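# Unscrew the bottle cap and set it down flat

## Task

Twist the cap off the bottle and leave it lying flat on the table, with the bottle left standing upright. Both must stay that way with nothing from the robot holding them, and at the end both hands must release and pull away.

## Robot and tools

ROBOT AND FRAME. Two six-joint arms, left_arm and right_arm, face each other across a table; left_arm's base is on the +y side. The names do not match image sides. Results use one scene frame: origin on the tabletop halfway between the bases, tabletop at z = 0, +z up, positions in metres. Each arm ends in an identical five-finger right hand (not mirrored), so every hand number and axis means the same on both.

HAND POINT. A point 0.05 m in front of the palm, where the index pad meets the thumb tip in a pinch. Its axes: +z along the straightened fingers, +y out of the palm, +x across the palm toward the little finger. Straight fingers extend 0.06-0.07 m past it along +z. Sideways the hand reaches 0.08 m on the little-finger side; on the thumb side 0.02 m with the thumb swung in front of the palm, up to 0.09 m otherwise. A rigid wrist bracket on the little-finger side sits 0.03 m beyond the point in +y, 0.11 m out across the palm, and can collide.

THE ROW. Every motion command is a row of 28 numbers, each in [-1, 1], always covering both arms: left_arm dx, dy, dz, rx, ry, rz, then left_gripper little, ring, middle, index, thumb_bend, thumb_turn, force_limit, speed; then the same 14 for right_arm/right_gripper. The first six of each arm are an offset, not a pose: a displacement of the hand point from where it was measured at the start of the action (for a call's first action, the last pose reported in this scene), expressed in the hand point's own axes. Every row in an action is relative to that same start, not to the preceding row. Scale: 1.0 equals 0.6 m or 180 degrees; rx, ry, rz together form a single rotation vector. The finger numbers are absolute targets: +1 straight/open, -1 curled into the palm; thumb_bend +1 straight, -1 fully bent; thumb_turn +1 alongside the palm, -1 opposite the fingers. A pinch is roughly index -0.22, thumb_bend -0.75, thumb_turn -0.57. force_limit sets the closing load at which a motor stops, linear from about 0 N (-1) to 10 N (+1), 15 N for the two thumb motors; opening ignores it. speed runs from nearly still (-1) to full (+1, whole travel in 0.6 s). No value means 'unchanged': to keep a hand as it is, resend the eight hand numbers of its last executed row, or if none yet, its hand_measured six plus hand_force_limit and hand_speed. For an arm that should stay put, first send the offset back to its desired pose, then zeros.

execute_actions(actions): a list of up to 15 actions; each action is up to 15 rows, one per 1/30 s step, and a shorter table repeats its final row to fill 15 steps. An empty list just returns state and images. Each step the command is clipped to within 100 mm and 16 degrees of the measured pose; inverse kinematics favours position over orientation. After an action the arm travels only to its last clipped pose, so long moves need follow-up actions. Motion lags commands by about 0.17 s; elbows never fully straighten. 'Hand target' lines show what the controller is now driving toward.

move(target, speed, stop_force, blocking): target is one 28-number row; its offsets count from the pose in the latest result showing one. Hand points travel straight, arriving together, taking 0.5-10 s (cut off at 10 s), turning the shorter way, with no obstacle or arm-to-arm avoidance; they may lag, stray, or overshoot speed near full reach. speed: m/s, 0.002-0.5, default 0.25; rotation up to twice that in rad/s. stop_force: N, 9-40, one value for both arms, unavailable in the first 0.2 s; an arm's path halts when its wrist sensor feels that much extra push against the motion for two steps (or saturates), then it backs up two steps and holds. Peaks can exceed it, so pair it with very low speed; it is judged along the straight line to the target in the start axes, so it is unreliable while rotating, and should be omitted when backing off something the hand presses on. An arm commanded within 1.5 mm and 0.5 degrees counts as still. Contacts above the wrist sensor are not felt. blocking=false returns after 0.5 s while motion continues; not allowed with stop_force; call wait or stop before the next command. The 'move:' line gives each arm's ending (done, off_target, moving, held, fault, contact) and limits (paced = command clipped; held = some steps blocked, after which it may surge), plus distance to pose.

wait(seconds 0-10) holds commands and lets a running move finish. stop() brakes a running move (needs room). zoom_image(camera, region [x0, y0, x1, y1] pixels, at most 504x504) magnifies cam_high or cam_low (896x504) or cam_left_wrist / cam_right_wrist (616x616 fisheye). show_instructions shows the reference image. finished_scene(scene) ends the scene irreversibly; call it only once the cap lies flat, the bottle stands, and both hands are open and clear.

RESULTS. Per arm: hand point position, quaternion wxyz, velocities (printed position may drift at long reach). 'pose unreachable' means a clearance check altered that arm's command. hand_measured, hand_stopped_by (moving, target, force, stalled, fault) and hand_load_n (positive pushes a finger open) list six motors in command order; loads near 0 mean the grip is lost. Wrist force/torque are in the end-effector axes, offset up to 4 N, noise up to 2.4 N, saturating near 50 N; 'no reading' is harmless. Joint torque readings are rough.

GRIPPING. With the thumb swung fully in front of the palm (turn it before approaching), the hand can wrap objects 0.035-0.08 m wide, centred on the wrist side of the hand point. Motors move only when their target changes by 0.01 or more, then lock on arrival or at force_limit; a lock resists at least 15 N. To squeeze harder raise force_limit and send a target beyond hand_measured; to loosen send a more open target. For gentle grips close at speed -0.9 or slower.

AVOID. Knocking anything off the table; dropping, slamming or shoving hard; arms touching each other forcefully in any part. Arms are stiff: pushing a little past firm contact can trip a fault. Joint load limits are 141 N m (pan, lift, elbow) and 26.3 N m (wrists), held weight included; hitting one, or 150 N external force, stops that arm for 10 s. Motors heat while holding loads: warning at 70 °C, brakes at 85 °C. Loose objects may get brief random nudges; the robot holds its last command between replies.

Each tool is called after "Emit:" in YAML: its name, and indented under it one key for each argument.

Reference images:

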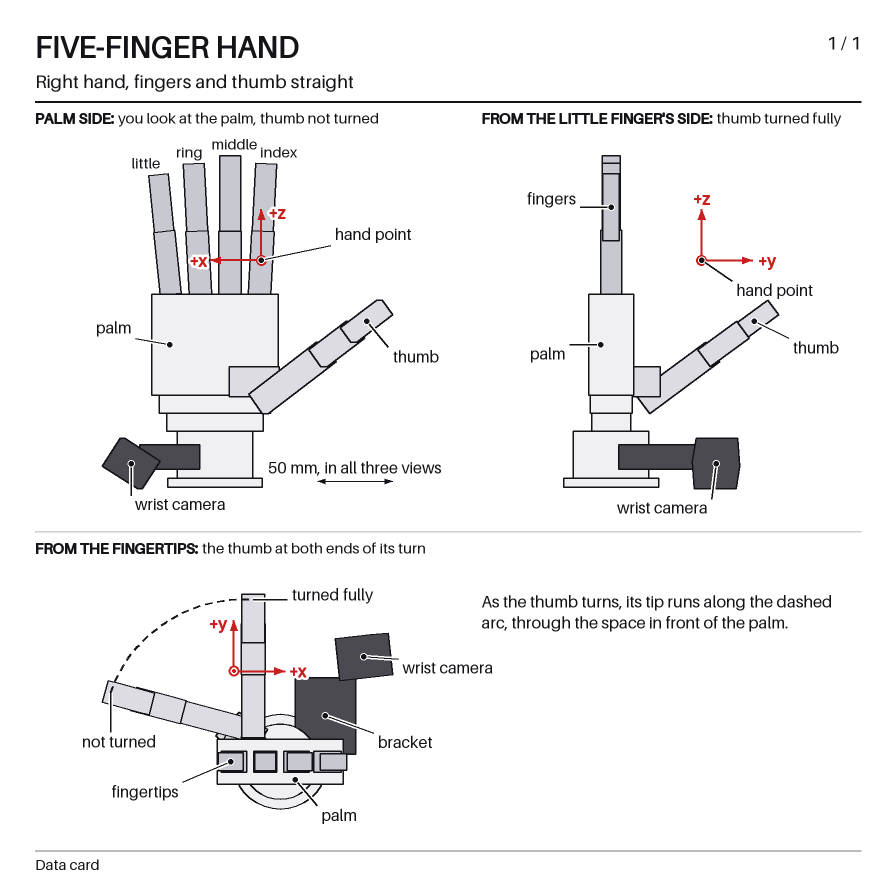

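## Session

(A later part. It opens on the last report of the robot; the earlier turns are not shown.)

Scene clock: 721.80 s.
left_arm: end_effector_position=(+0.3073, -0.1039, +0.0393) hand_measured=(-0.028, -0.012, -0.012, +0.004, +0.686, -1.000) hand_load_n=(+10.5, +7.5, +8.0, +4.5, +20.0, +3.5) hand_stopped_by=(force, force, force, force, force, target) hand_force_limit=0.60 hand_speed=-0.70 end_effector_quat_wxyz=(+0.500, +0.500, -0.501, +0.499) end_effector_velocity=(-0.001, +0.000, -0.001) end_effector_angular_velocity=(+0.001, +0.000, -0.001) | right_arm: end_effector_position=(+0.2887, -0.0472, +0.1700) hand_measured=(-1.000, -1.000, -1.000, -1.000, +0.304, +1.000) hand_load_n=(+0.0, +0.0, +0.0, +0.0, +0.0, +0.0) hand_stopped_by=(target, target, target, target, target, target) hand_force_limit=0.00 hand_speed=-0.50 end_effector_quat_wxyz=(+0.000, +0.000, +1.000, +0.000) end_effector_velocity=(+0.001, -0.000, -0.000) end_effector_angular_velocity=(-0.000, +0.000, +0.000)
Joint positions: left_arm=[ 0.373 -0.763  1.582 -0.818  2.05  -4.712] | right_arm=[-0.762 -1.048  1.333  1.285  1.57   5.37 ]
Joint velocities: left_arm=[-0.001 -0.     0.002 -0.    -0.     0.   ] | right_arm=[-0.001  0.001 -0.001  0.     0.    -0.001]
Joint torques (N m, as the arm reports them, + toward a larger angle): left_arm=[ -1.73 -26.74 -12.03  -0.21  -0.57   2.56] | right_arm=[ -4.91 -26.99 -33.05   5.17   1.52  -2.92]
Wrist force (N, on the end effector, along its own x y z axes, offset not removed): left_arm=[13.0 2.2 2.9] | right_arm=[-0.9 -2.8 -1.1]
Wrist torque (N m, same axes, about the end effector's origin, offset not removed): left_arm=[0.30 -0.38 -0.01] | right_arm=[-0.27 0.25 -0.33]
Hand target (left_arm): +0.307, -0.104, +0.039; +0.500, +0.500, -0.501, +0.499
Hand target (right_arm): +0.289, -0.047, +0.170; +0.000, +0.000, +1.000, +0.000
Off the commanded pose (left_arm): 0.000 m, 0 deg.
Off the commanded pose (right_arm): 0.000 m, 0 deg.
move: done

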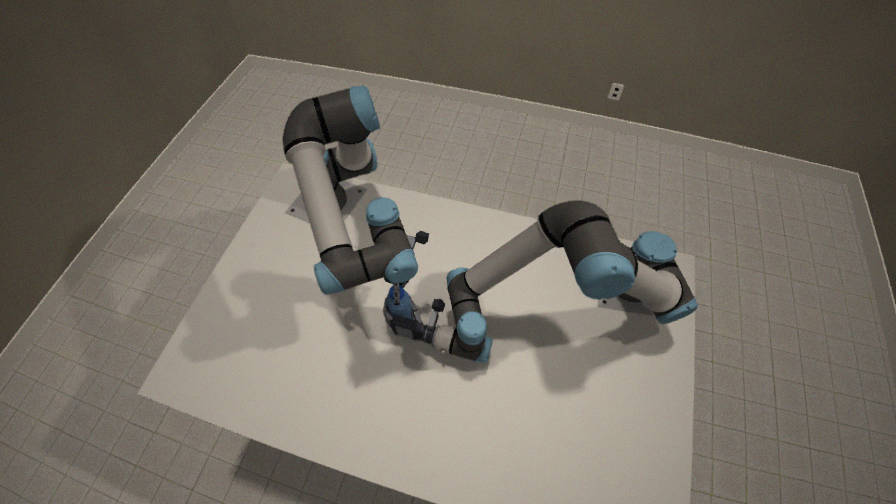

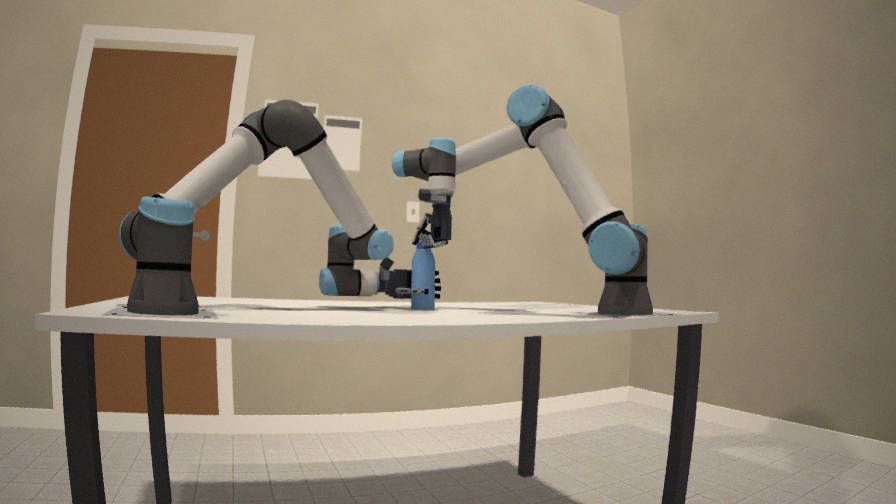

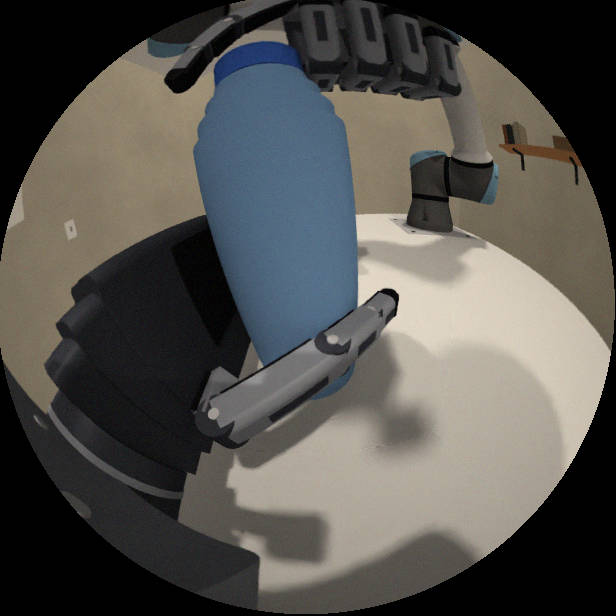

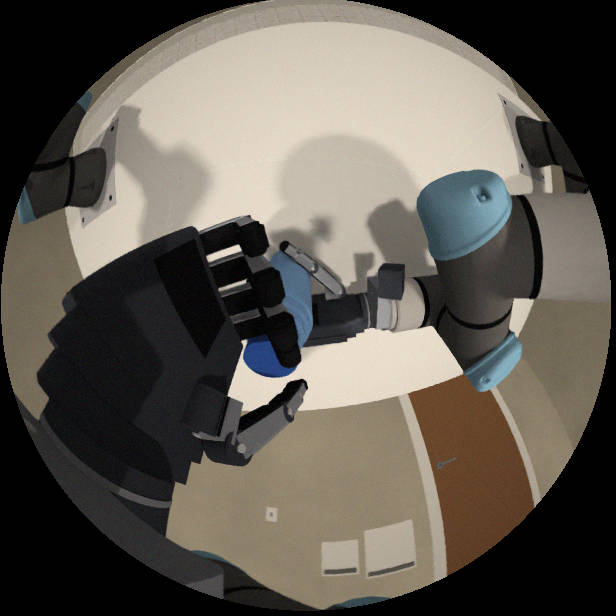

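Emit:
move:
  target: [0,0,0,0,0,0,-0.8,-0.8,-0.8,-0.8,-0.8,-1,0.6,-0.7, -0.0133,0,0,0,0,0,-1,-1,-1,-1,0.3,1,0,-0.5]
  speed: 0.003
  stop_force: 9

Emit:
zoom_image:
  camera: "cam_left_wrist"
  region: [140, 0, 480, 160]

Emit:
zoom_image:
  camera: "cam_low"
  region: [370, 170, 490, 270]

Scene clock: 739.27 s.
left_arm: end_effector_position=(+0.3073, -0.1039, +0.0392) hand_measured=(-0.028, -0.012, -0.012, +0.004, +0.686, -1.000) hand_load_n=(+11.5, +8.5, +9.0, +4.5, +19.0, +1.5) hand_stopped_by=(force, force, force, force, force, target) hand_force_limit=0.60 hand_speed=-0.70 end_effector_quat_wxyz=(+0.500, +0.500, -0.501, +0.499) end_effector_velocity=(+0.001, +0.000, +0.000) end_effector_angular_velocity=(-0.001, +0.000, +0.001) | right_arm: end_effector_position=(+0.2918, -0.0472, +0.1700) hand_measured=(-1.000, -1.000, -1.000, -1.000, +0.304, +1.000) hand_load_n=(+0.0, +0.0, +0.0, -1.5, +0.0, +0.0) hand_stopped_by=(target, target, target, target, target, target) hand_force_limit=0.00 hand_speed=-0.50 end_effector_quat_wxyz=(+0.000, +0.000, +1.000, +0.000) end_effector_velocity=(-0.001, -0.000, +0.000) end_effector_angular_velocity=(-0.001, +0.000, +0.000)
Joint positions: left_arm=[ 0.373 -0.763  1.582 -0.818  2.05  -4.712] | right_arm=[-0.766 -1.043  1.326  1.287  1.57   5.366]
Joint velocities: left_arm=[ 0.001  0.    -0.001 -0.     0.    -0.001] | right_arm=[ 0.001 -0.002  0.003  0.     0.001  0.001]
Joint torques (N m, as the arm reports them, + toward a larger angle): left_arm=[ -1.28 -28.71 -11.93  -0.11   1.15   2.54] | right_arm=[  2.57 -46.97  -5.93   0.28   1.62   0.53]
Wrist force (N, on the end effector, along its own x y z axes, offset not removed): left_arm=[12.0 -11.1 0.4] | right_arm=[8.7 -1.9 -7.9]
Wrist torque (N m, same axes, about the end effector's origin, offset not removed): left_arm=[-0.10 -0.98 -0.69] | right_arm=[-0.12 0.22 0.10]
Hand target (left_arm): +0.307, -0.104, +0.039; +0.500, +0.500, -0.501, +0.499
Hand target (right_arm): +0.292, -0.047, +0.170; +0.000, +0.000, +1.000, +0.000
Off the commanded pose (left_arm): 0.000 m, 0 deg.
Off the commanded pose (right_arm): 0.005 m, 0 deg.
move: contact (right_arm)

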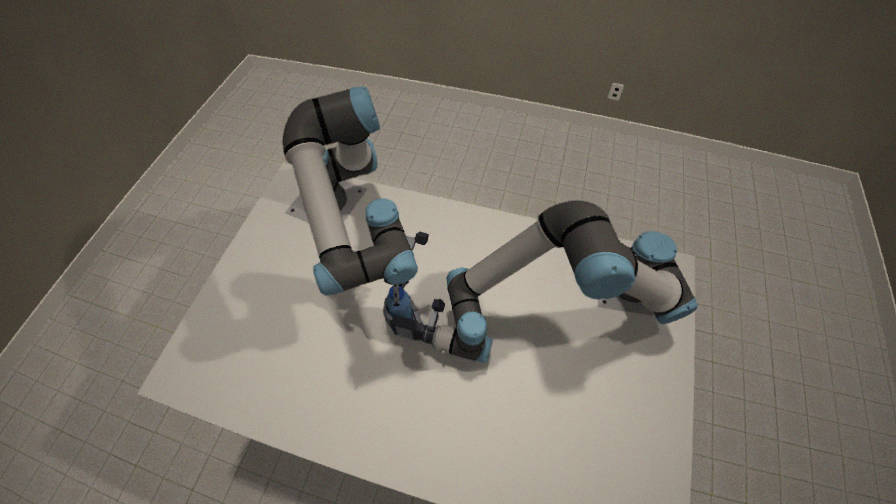

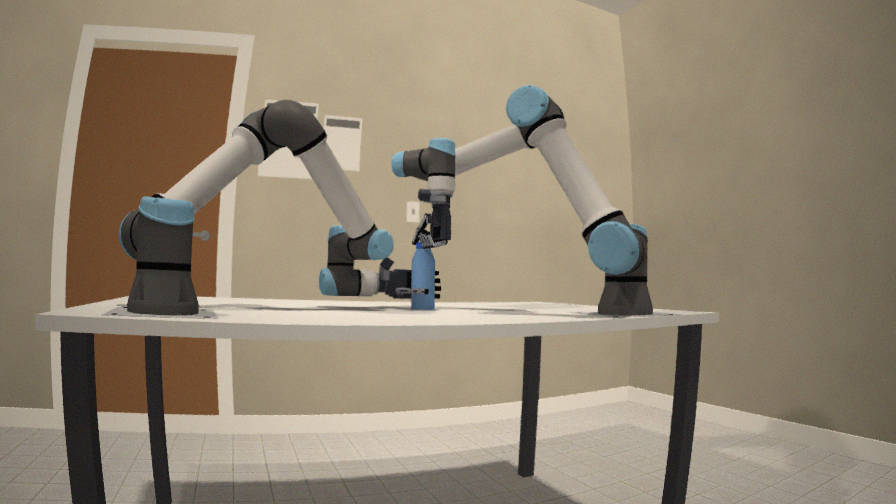

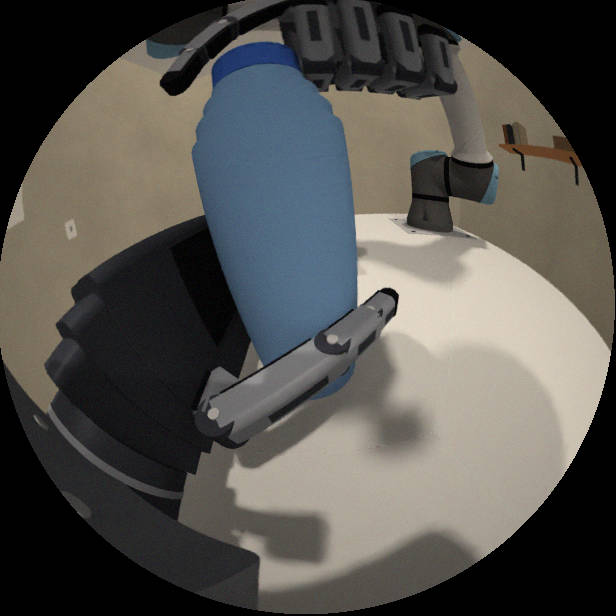

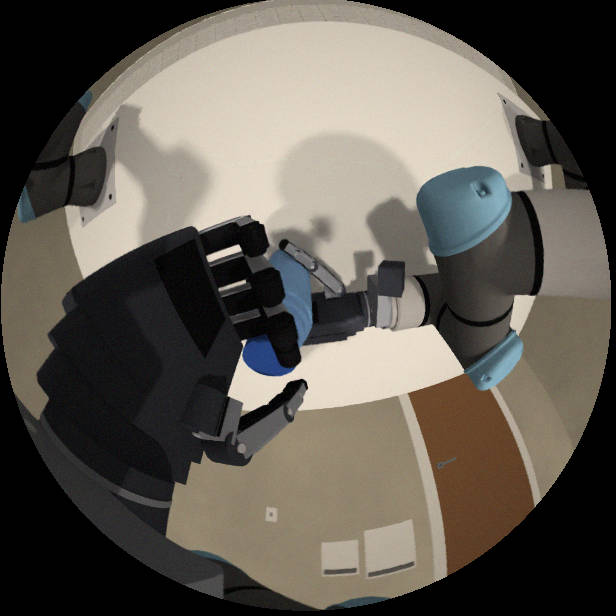

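Region (140, 0, 480, 160) of cam_left_wrist's 616x616 image, scaled by 1.482, with more detail than that image has; it fills the top 237 rows of this view, and the rest is white.

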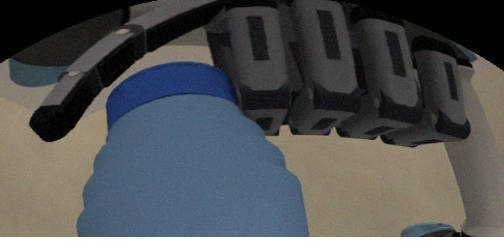

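Region (370, 170, 490, 270) of cam_low's 896x504 image, scaled by 4.200, with more detail than that image has.

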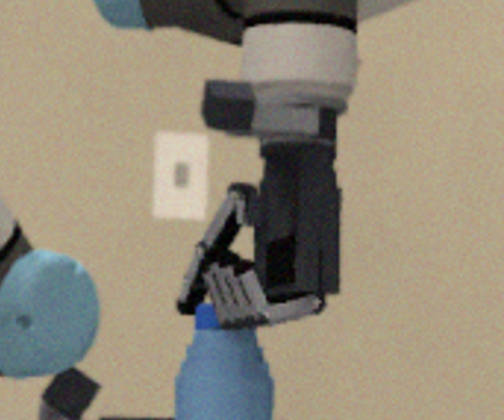

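Emit:
move:
  target: [0,0,0,0,0,0,-0.8,-0.8,-0.8,-0.8,-0.8,-1,0.6,-0.7, 0.0025,0,0,0,0,0,-1,-1,-1,-1,-0.6,1,0.6,-0.8]
  speed: 0.003

Emit:
zoom_image:
  camera: "cam_left_wrist"
  region: [140, 0, 480, 160]

Emit:
zoom_image:
  camera: "cam_low"
  region: [370, 170, 490, 270]

Scene clock: 760.87 s.
left_arm: end_effector_position=(+0.3073, -0.1039, +0.0392) hand_measured=(-0.028, -0.012, -0.012, +0.004, +0.686, -1.000) hand_load_n=(+10.0, +7.0, +8.0, +4.5, +19.5, +3.0) hand_stopped_by=(force, force, force, force, force, target) hand_force_limit=0.60 hand_speed=-0.70 end_effector_quat_wxyz=(+0.500, +0.500, -0.501, +0.499) end_effector_velocity=(-0.000, +0.000, -0.000) end_effector_angular_velocity=(+0.001, -0.000, +0.000) | right_arm: end_effector_position=(+0.2903, -0.0472, +0.1700) hand_measured=(-1.000, -1.000, -1.000, -1.000, -0.148, +1.000) hand_load_n=(+0.0, +0.0, +0.0, -0.5, +11.0, +0.0) hand_stopped_by=(target, target, target, target, force, target) hand_force_limit=0.60 hand_speed=-0.80 end_effector_quat_wxyz=(+0.000, +0.000, +1.000, +0.000) end_effector_velocity=(-0.000, +0.000, +0.000) end_effector_angular_velocity=(+0.000, -0.000, +0.001)
Joint positions: left_arm=[ 0.373 -0.763  1.582 -0.818  2.05  -4.712] | right_arm=[-0.764 -1.045  1.33   1.286  1.57   5.368]
Joint velocities: left_arm=[ 0.    -0.     0.001 -0.     0.     0.001] | right_arm=[ 0.     0.    -0.    -0.    -0.    -0.001]
Joint torques (N m, as the arm reports them, + toward a larger angle): left_arm=[ -1.78 -38.46 -12.56  -0.21  -1.96   2.7 ] | right_arm=[  6.94 -43.97  -4.53   0.22   1.18   2.12]
Wrist force (N, on the end effector, along its own x y z axes, offset not removed): left_arm=[12.4 1.3 3.5] | right_arm=[-2.1 -3.2 -10.3]
Wrist torque (N m, same axes, about the end effector's origin, offset not removed): left_arm=[-0.13 -0.81 0.06] | right_arm=[-0.12 0.02 -0.38]
Hand target (left_arm): +0.307, -0.104, +0.039; +0.500, +0.500, -0.501, +0.499
Hand target (right_arm): +0.290, -0.047, +0.170; +0.000, +0.000, +1.000, +0.000
Off the commanded pose (left_arm): 0.000 m, 0 deg.
Off the commanded pose (right_arm): 0.000 m, 0 deg.
move: done

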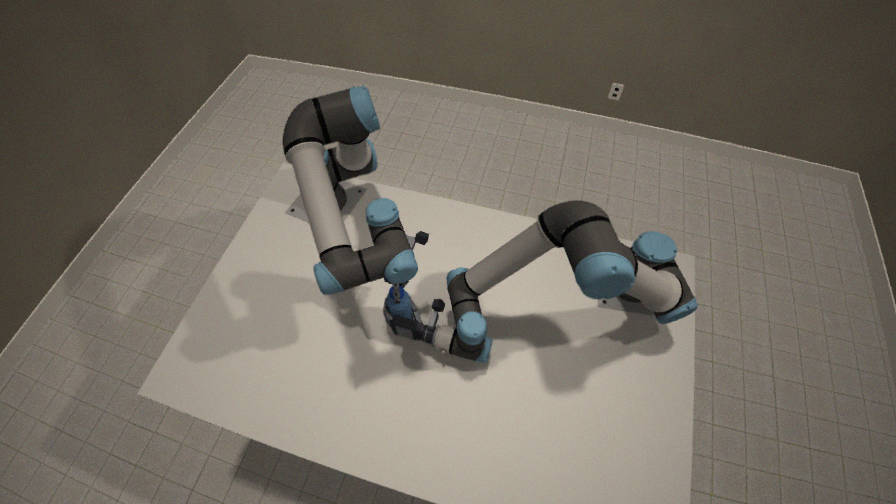

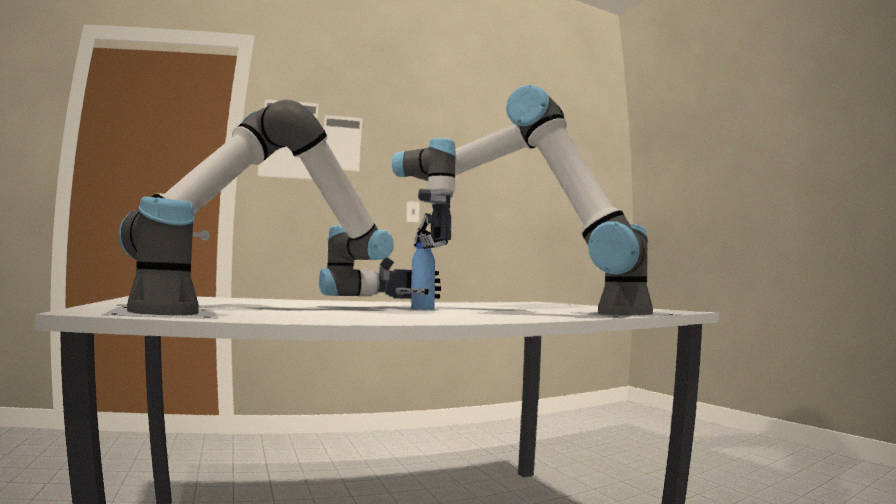

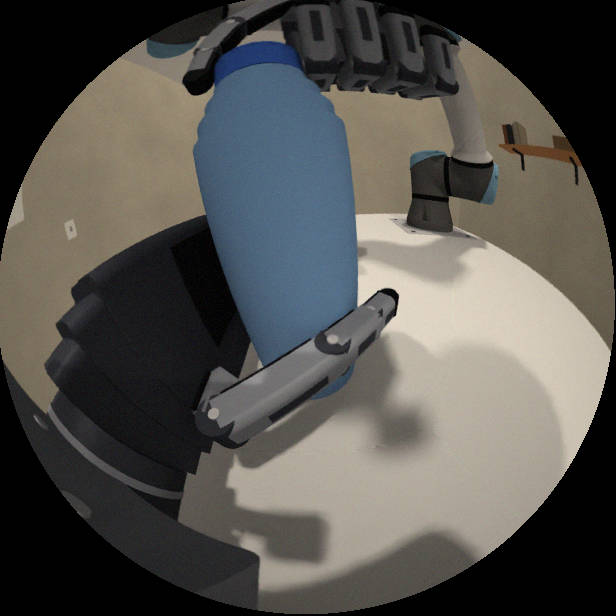

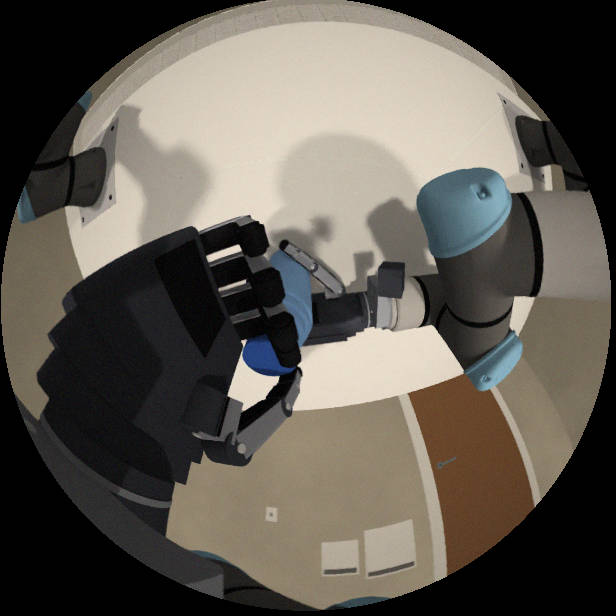

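Region (140, 0, 480, 160) of cam_left_wrist's 616x616 image, scaled by 1.482, with more detail than that image has; it fills the top 237 rows of this view, and the rest is white.

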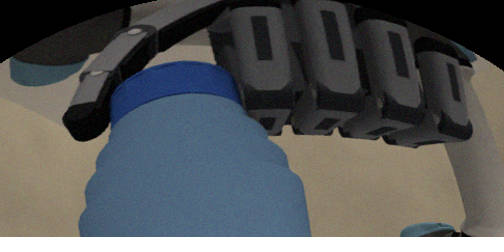

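Region (370, 170, 490, 270) of cam_low's 896x504 image, scaled by 4.200, with more detail than that image has.

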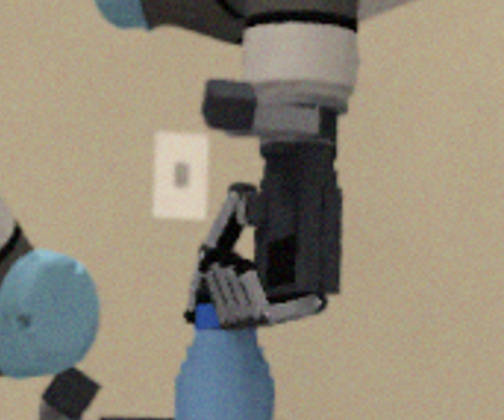

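Emit:
zoom_image:
  camera: "cam_right_wrist"
  region: [200, 280, 360, 440]

Emit:
zoom_image:
  camera: "cam_high"
  region: [350, 250, 470, 350]

Region (200, 280, 360, 440) of cam_right_wrist's 616x616 image, scaled by 3.150, with more detail than that image has.

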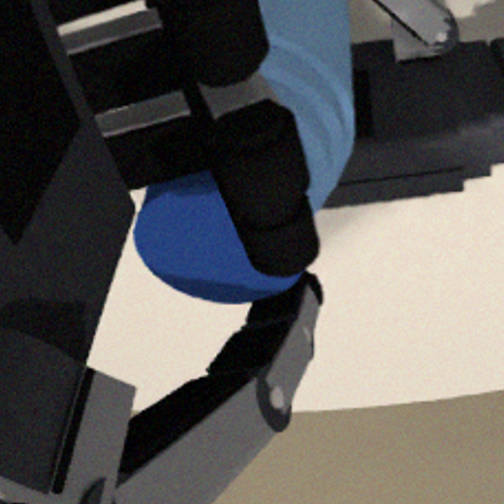

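Region (350, 250, 470, 350) of cam_high's 896x504 image, scaled by 4.200, with more detail than that image has.

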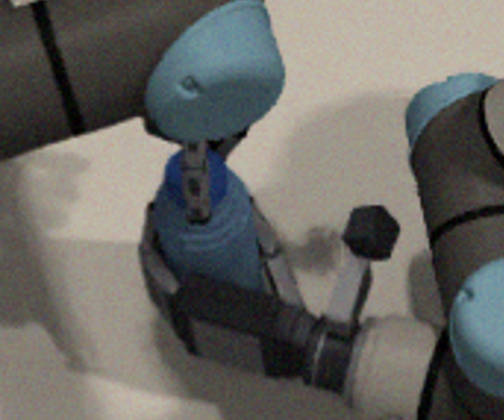

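Emit:
move:
  target: [0,0,0,0,0,0,-0.8,-0.8,-0.8,-0.8,-0.8,-1,0.6,-0.7, 0,0,0,0,0,0,-1,-1,-1,-1,-0.7,1,1,-0.8]
  speed: 0.01

Emit:
move:
  target: [0,0,0,0,0,0,-0.8,-0.8,-0.8,-0.8,-0.8,-1,0.6,-0.7, 0.01207,-0.02153,0,0,0,-0.1111,-1,-1,-1,-1,-0.7,1,1,-0.8]
  speed: 0.1

Scene clock: 827.80 s.
left_arm: end_effector_position=(+0.3073, -0.1039, +0.0392) hand_measured=(-0.028, -0.012, -0.012, +0.004, +0.686, -1.000) hand_load_n=(+10.0, +7.0, +8.0, +4.5, +19.5, +3.0) hand_stopped_by=(force, force, force, force, force, target) hand_force_limit=0.60 hand_speed=-0.70 end_effector_quat_wxyz=(+0.500, +0.500, -0.501, +0.499) end_effector_velocity=(-0.001, -0.001, +0.000) end_effector_angular_velocity=(+0.000, -0.000, -0.002) | right_arm: end_effector_position=(+0.2903, -0.0472, +0.1700) hand_measured=(-1.000, -1.000, -1.000, -1.000, -0.166, +1.000) hand_load_n=(+0.0, +0.0, +0.0, -0.5, +14.0, +0.0) hand_stopped_by=(target, target, target, target, force, target) hand_force_limit=1.00 hand_speed=-0.80 end_effector_quat_wxyz=(+0.000, +0.000, +1.000, +0.000) end_effector_velocity=(+0.000, +0.000, +0.000) end_effector_angular_velocity=(+0.000, +0.000, -0.001)
Joint positions: left_arm=[ 0.373 -0.763  1.582 -0.818  2.05  -4.712] | right_arm=[-0.764 -1.045  1.33   1.286  1.57   5.368]
Joint velocities: left_arm=[-0.002 -0.    -0.001  0.001 -0.     0.   ] | right_arm=[-0.     0.    -0.     0.    -0.     0.001]
Joint torques (N m, as the arm reports them, + toward a larger angle): left_arm=[ -1.56 -33.77 -12.26  -0.19  -2.13   2.53] | right_arm=[  8.59 -29.31  -3.53   2.22   0.36   2.08]
Wrist force (N, on the end effector, along its own x y z axes, offset not removed): left_arm=[10.0 4.4 2.5] | right_arm=[-1.6 -3.8 -11.2]
Wrist torque (N m, same axes, about the end effector's origin, offset not removed): left_arm=[0.30 -0.50 0.15] | right_arm=[-0.28 0.00 -0.43]
Hand target (left_arm): +0.307, -0.104, +0.039; +0.500, +0.500, -0.501, +0.499
Hand target (right_arm): +0.290, -0.047, +0.170; +0.000, +0.000, +1.000, +0.000
Off the commanded pose (left_arm): 0.000 m, 0 deg.
Off the commanded pose (right_arm): 0.000 m, 0 deg.
move: done

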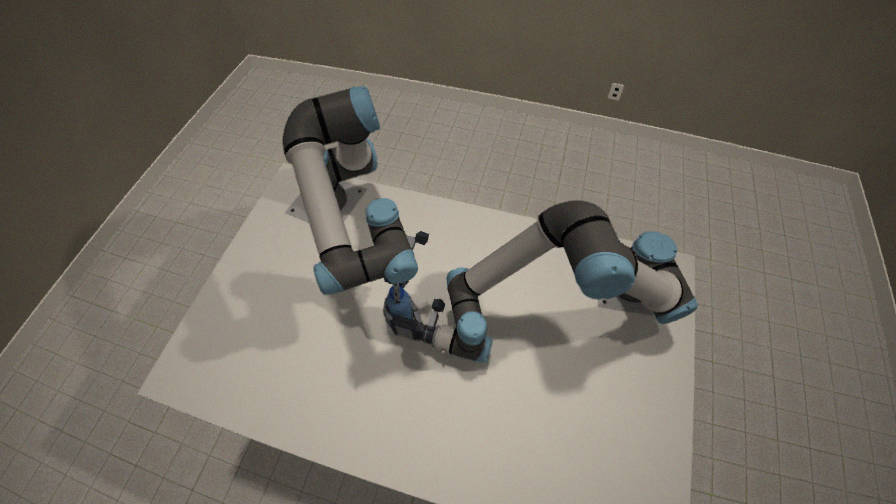

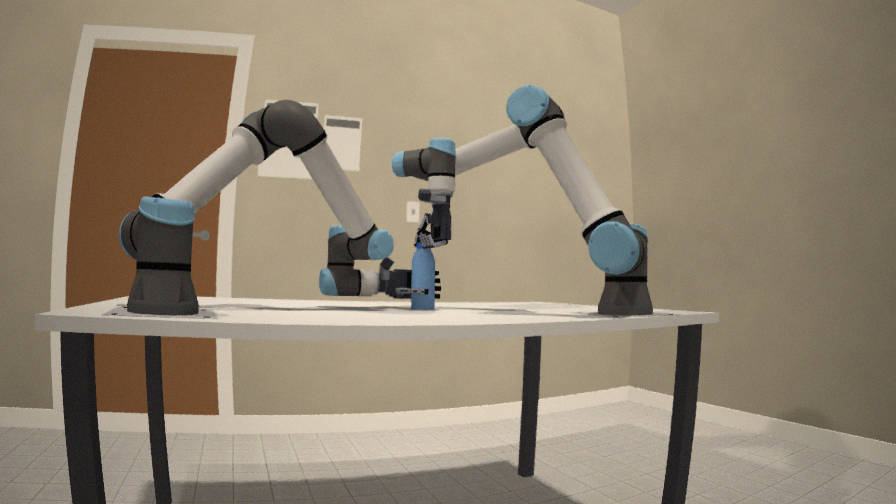

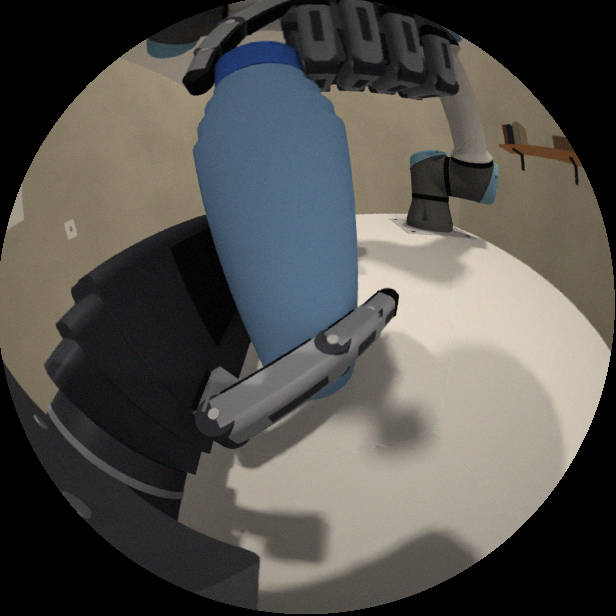

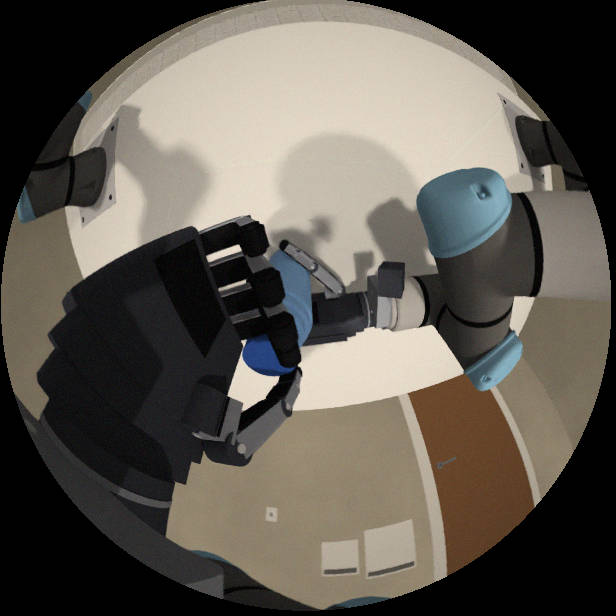

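Scene clock: 829.93 s.
left_arm: end_effector_position=(+0.3073, -0.1039, +0.0392) hand_measured=(-0.026, -0.012, -0.010, +0.004, +0.686, -1.000) hand_load_n=(+15.5, +11.0, +10.0, +3.5, +18.5, -1.5) hand_stopped_by=(force, force, force, force, force, target) hand_force_limit=0.60 hand_speed=-0.70 end_effector_quat_wxyz=(+0.500, +0.500, -0.501, +0.499) end_effector_velocity=(-0.001, +0.000, -0.001) end_effector_angular_velocity=(+0.002, +0.003, -0.001) | right_arm: end_effector_position=(+0.2831, -0.0601, +0.1701) hand_measured=(-1.000, -1.000, -1.000, -1.000, -0.166, +1.000) hand_load_n=(+0.0, +0.0, +0.0, -2.5, +13.5, -2.0) hand_stopped_by=(target, target, target, target, force, target) hand_force_limit=1.00 hand_speed=-0.80 end_effector_quat_wxyz=(+0.000, -0.173, +0.985, +0.000) end_effector_velocity=(+0.000, +0.000, +0.001) end_effector_angular_velocity=(+0.002, -0.002, +0.009)
Joint positions: left_arm=[ 0.373 -0.763  1.582 -0.818  2.05  -4.712] | right_arm=[-0.815 -1.06   1.352  1.278  1.571  4.969]
Joint velocities: left_arm=[-0.001  0.     0.002  0.     0.    -0.002] | right_arm=[-0.002 -0.001 -0.001 -0.    -0.001 -0.011]
Joint torques (N m, as the arm reports them, + toward a larger angle): left_arm=[ -1.66 -47.47 -11.87  -0.13   6.26   2.6 ] | right_arm=[-15.31 -43.57  -3.02  -1.82   3.24  -1.39]
Wrist force (N, on the end effector, along its own x y z axes, offset not removed): left_arm=[-4.0 -16.7 13.0] | right_arm=[8.0 14.2 -11.9]
Wrist torque (N m, same axes, about the end effector's origin, offset not removed): left_arm=[-0.48 -1.61 -1.65] | right_arm=[0.17 0.26 -0.35]
Hand target (left_arm): +0.307, -0.104, +0.039; +0.500, +0.500, -0.501, +0.499
Hand target (right_arm): +0.283, -0.060, +0.170; +0.000, -0.174, +0.985, +0.000
Off the commanded pose (left_arm): 0.000 m, 0 deg.
Off the commanded pose (right_arm): 0.000 m, 0 deg.
move: done

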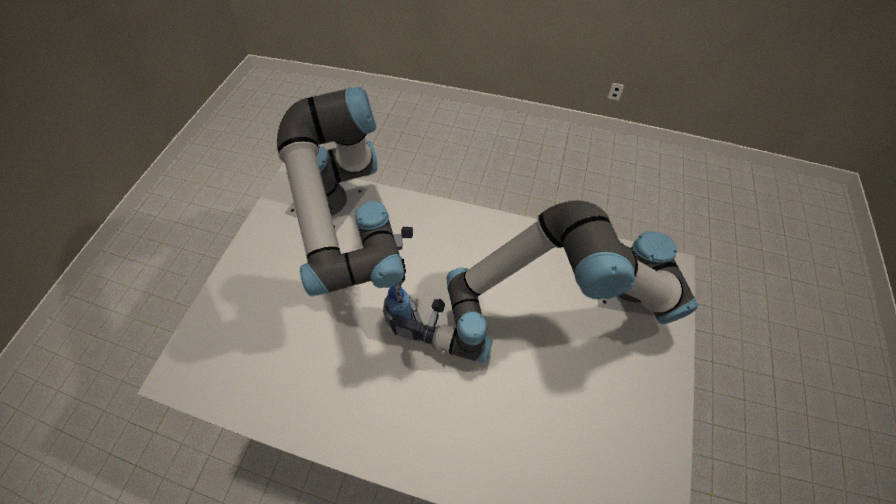

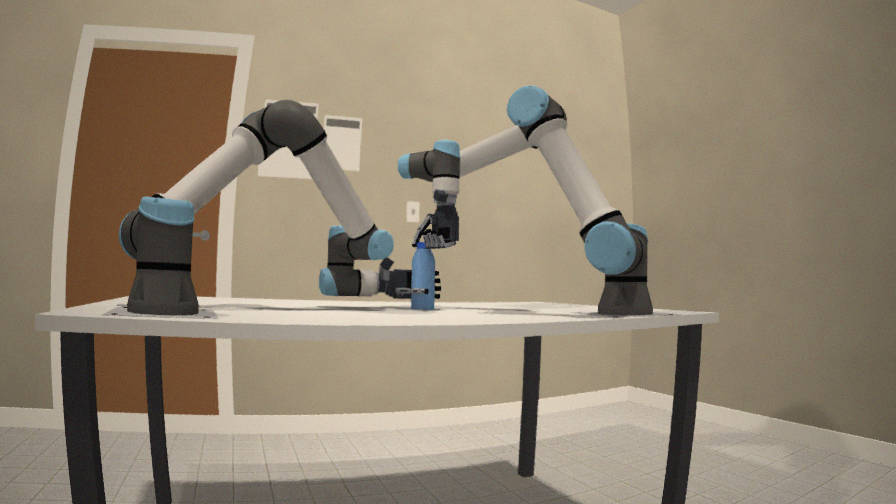

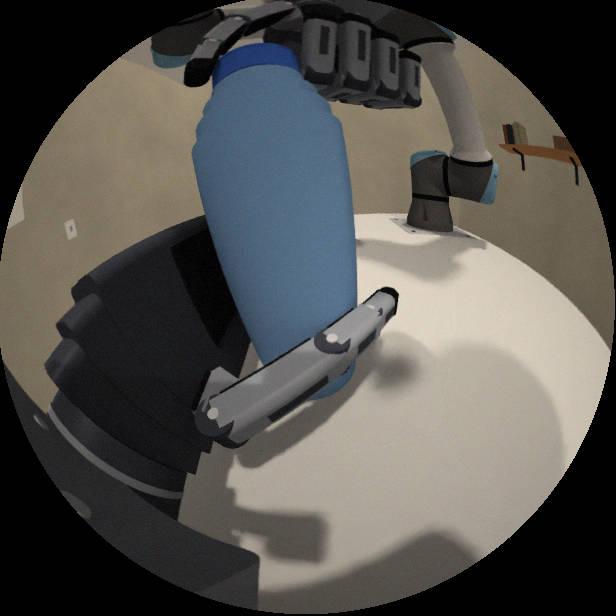

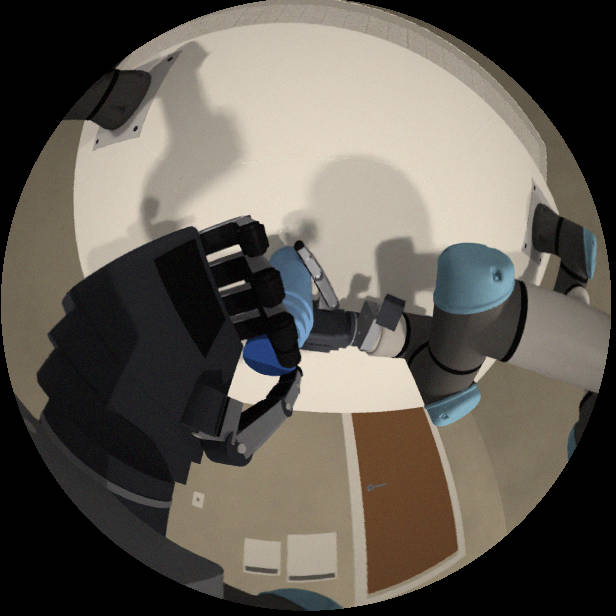

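Emit:
move:
  target: [0,0,0,0,0,0,-0.8,-0.8,-0.8,-0.8,-0.8,-1,0.6,-0.7, 0.002,0.004,0,0,0,0,-1,-1,-1,-1,-0.7,1,1,-0.8]
  speed: 0.01

Scene clock: 868.23 s.
left_arm: end_effector_position=(+0.3072, -0.1039, +0.0393) hand_measured=(-0.026, -0.012, -0.010, +0.004, +0.686, -1.000) hand_load_n=(+9.5, +6.5, +7.0, +3.5, +20.0, +2.0) hand_stopped_by=(force, force, force, force, force, target) hand_force_limit=0.60 hand_speed=-0.70 end_effector_quat_wxyz=(+0.501, +0.500, -0.501, +0.499) end_effector_velocity=(-0.001, -0.000, -0.000) end_effector_angular_velocity=(+0.000, -0.000, -0.001) | right_arm: end_effector_position=(+0.2813, -0.0584, +0.1701) hand_measured=(-1.000, -1.000, -1.000, -1.000, -0.166, +1.000) hand_load_n=(+0.0, +0.0, +0.0, -0.5, +13.5, +0.0) hand_stopped_by=(target, target, target, target, force, target) hand_force_limit=1.00 hand_speed=-0.80 end_effector_quat_wxyz=(+0.000, -0.173, +0.985, +0.000) end_effector_velocity=(-0.001, +0.001, -0.000) end_effector_angular_velocity=(-0.001, +0.001, -0.000)
Joint positions: left_arm=[ 0.373 -0.763  1.582 -0.818  2.05  -4.712] | right_arm=[-0.81  -1.06   1.351  1.278  1.571  4.974]
Joint velocities: left_arm=[-0.001  0.    -0.    -0.     0.     0.   ] | right_arm=[0.003 0.001 0.    0.001 0.    0.003]
Joint torques (N m, as the arm reports them, + toward a larger angle): left_arm=[ -1.68 -42.14 -11.96  -0.16   0.66   2.65] | right_arm=[  6.49 -20.9  -29.68   3.85   0.84   2.31]
Wrist force (N, on the end effector, along its own x y z axes, offset not removed): left_arm=[10.7 0.8 -9.3] | right_arm=[2.0 -5.2 -12.5]
Wrist torque (N m, same axes, about the end effector's origin, offset not removed): left_arm=[0.24 -0.67 0.07] | right_arm=[0.11 0.06 -0.34]
Hand target (left_arm): +0.307, -0.104, +0.039; +0.500, +0.500, -0.501, +0.499
Hand target (right_arm): +0.281, -0.058, +0.170; +0.000, -0.173, +0.985, +0.000
Off the commanded pose (left_arm): 0.000 m, 0 deg.
Off the commanded pose (right_arm): 0.000 m, 0 deg.
move: done

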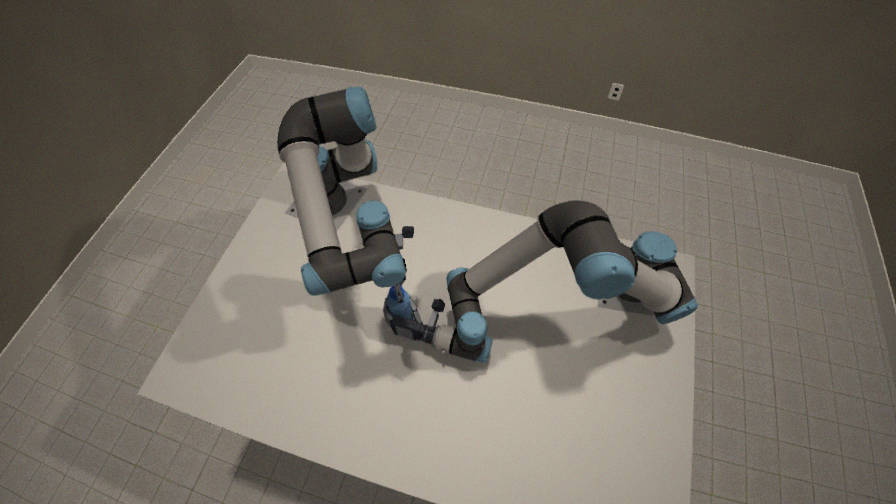

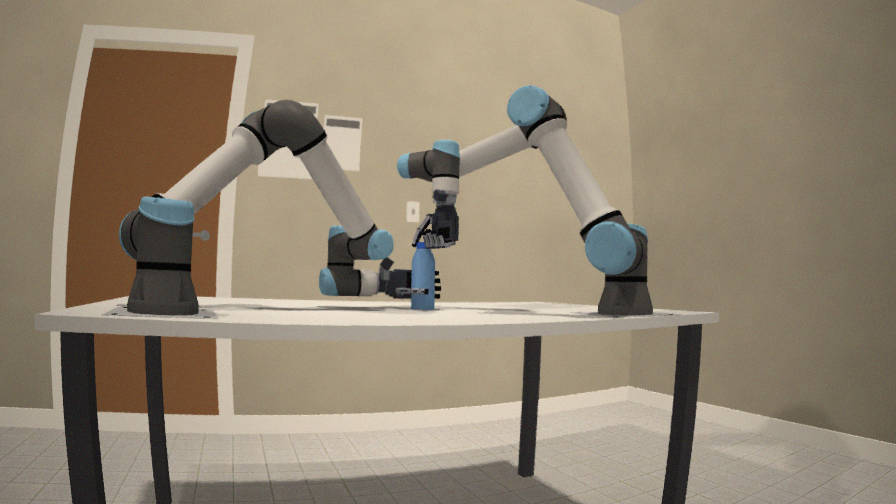

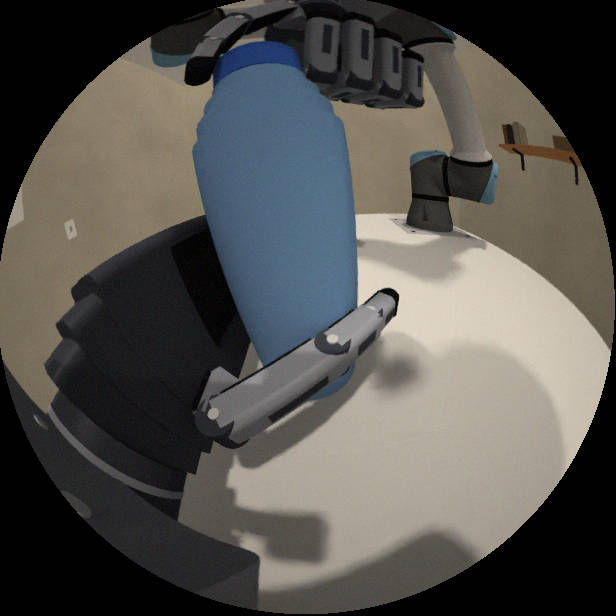

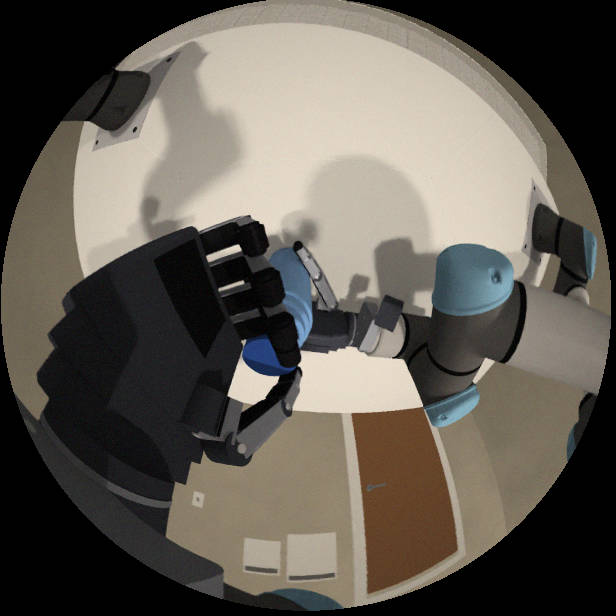

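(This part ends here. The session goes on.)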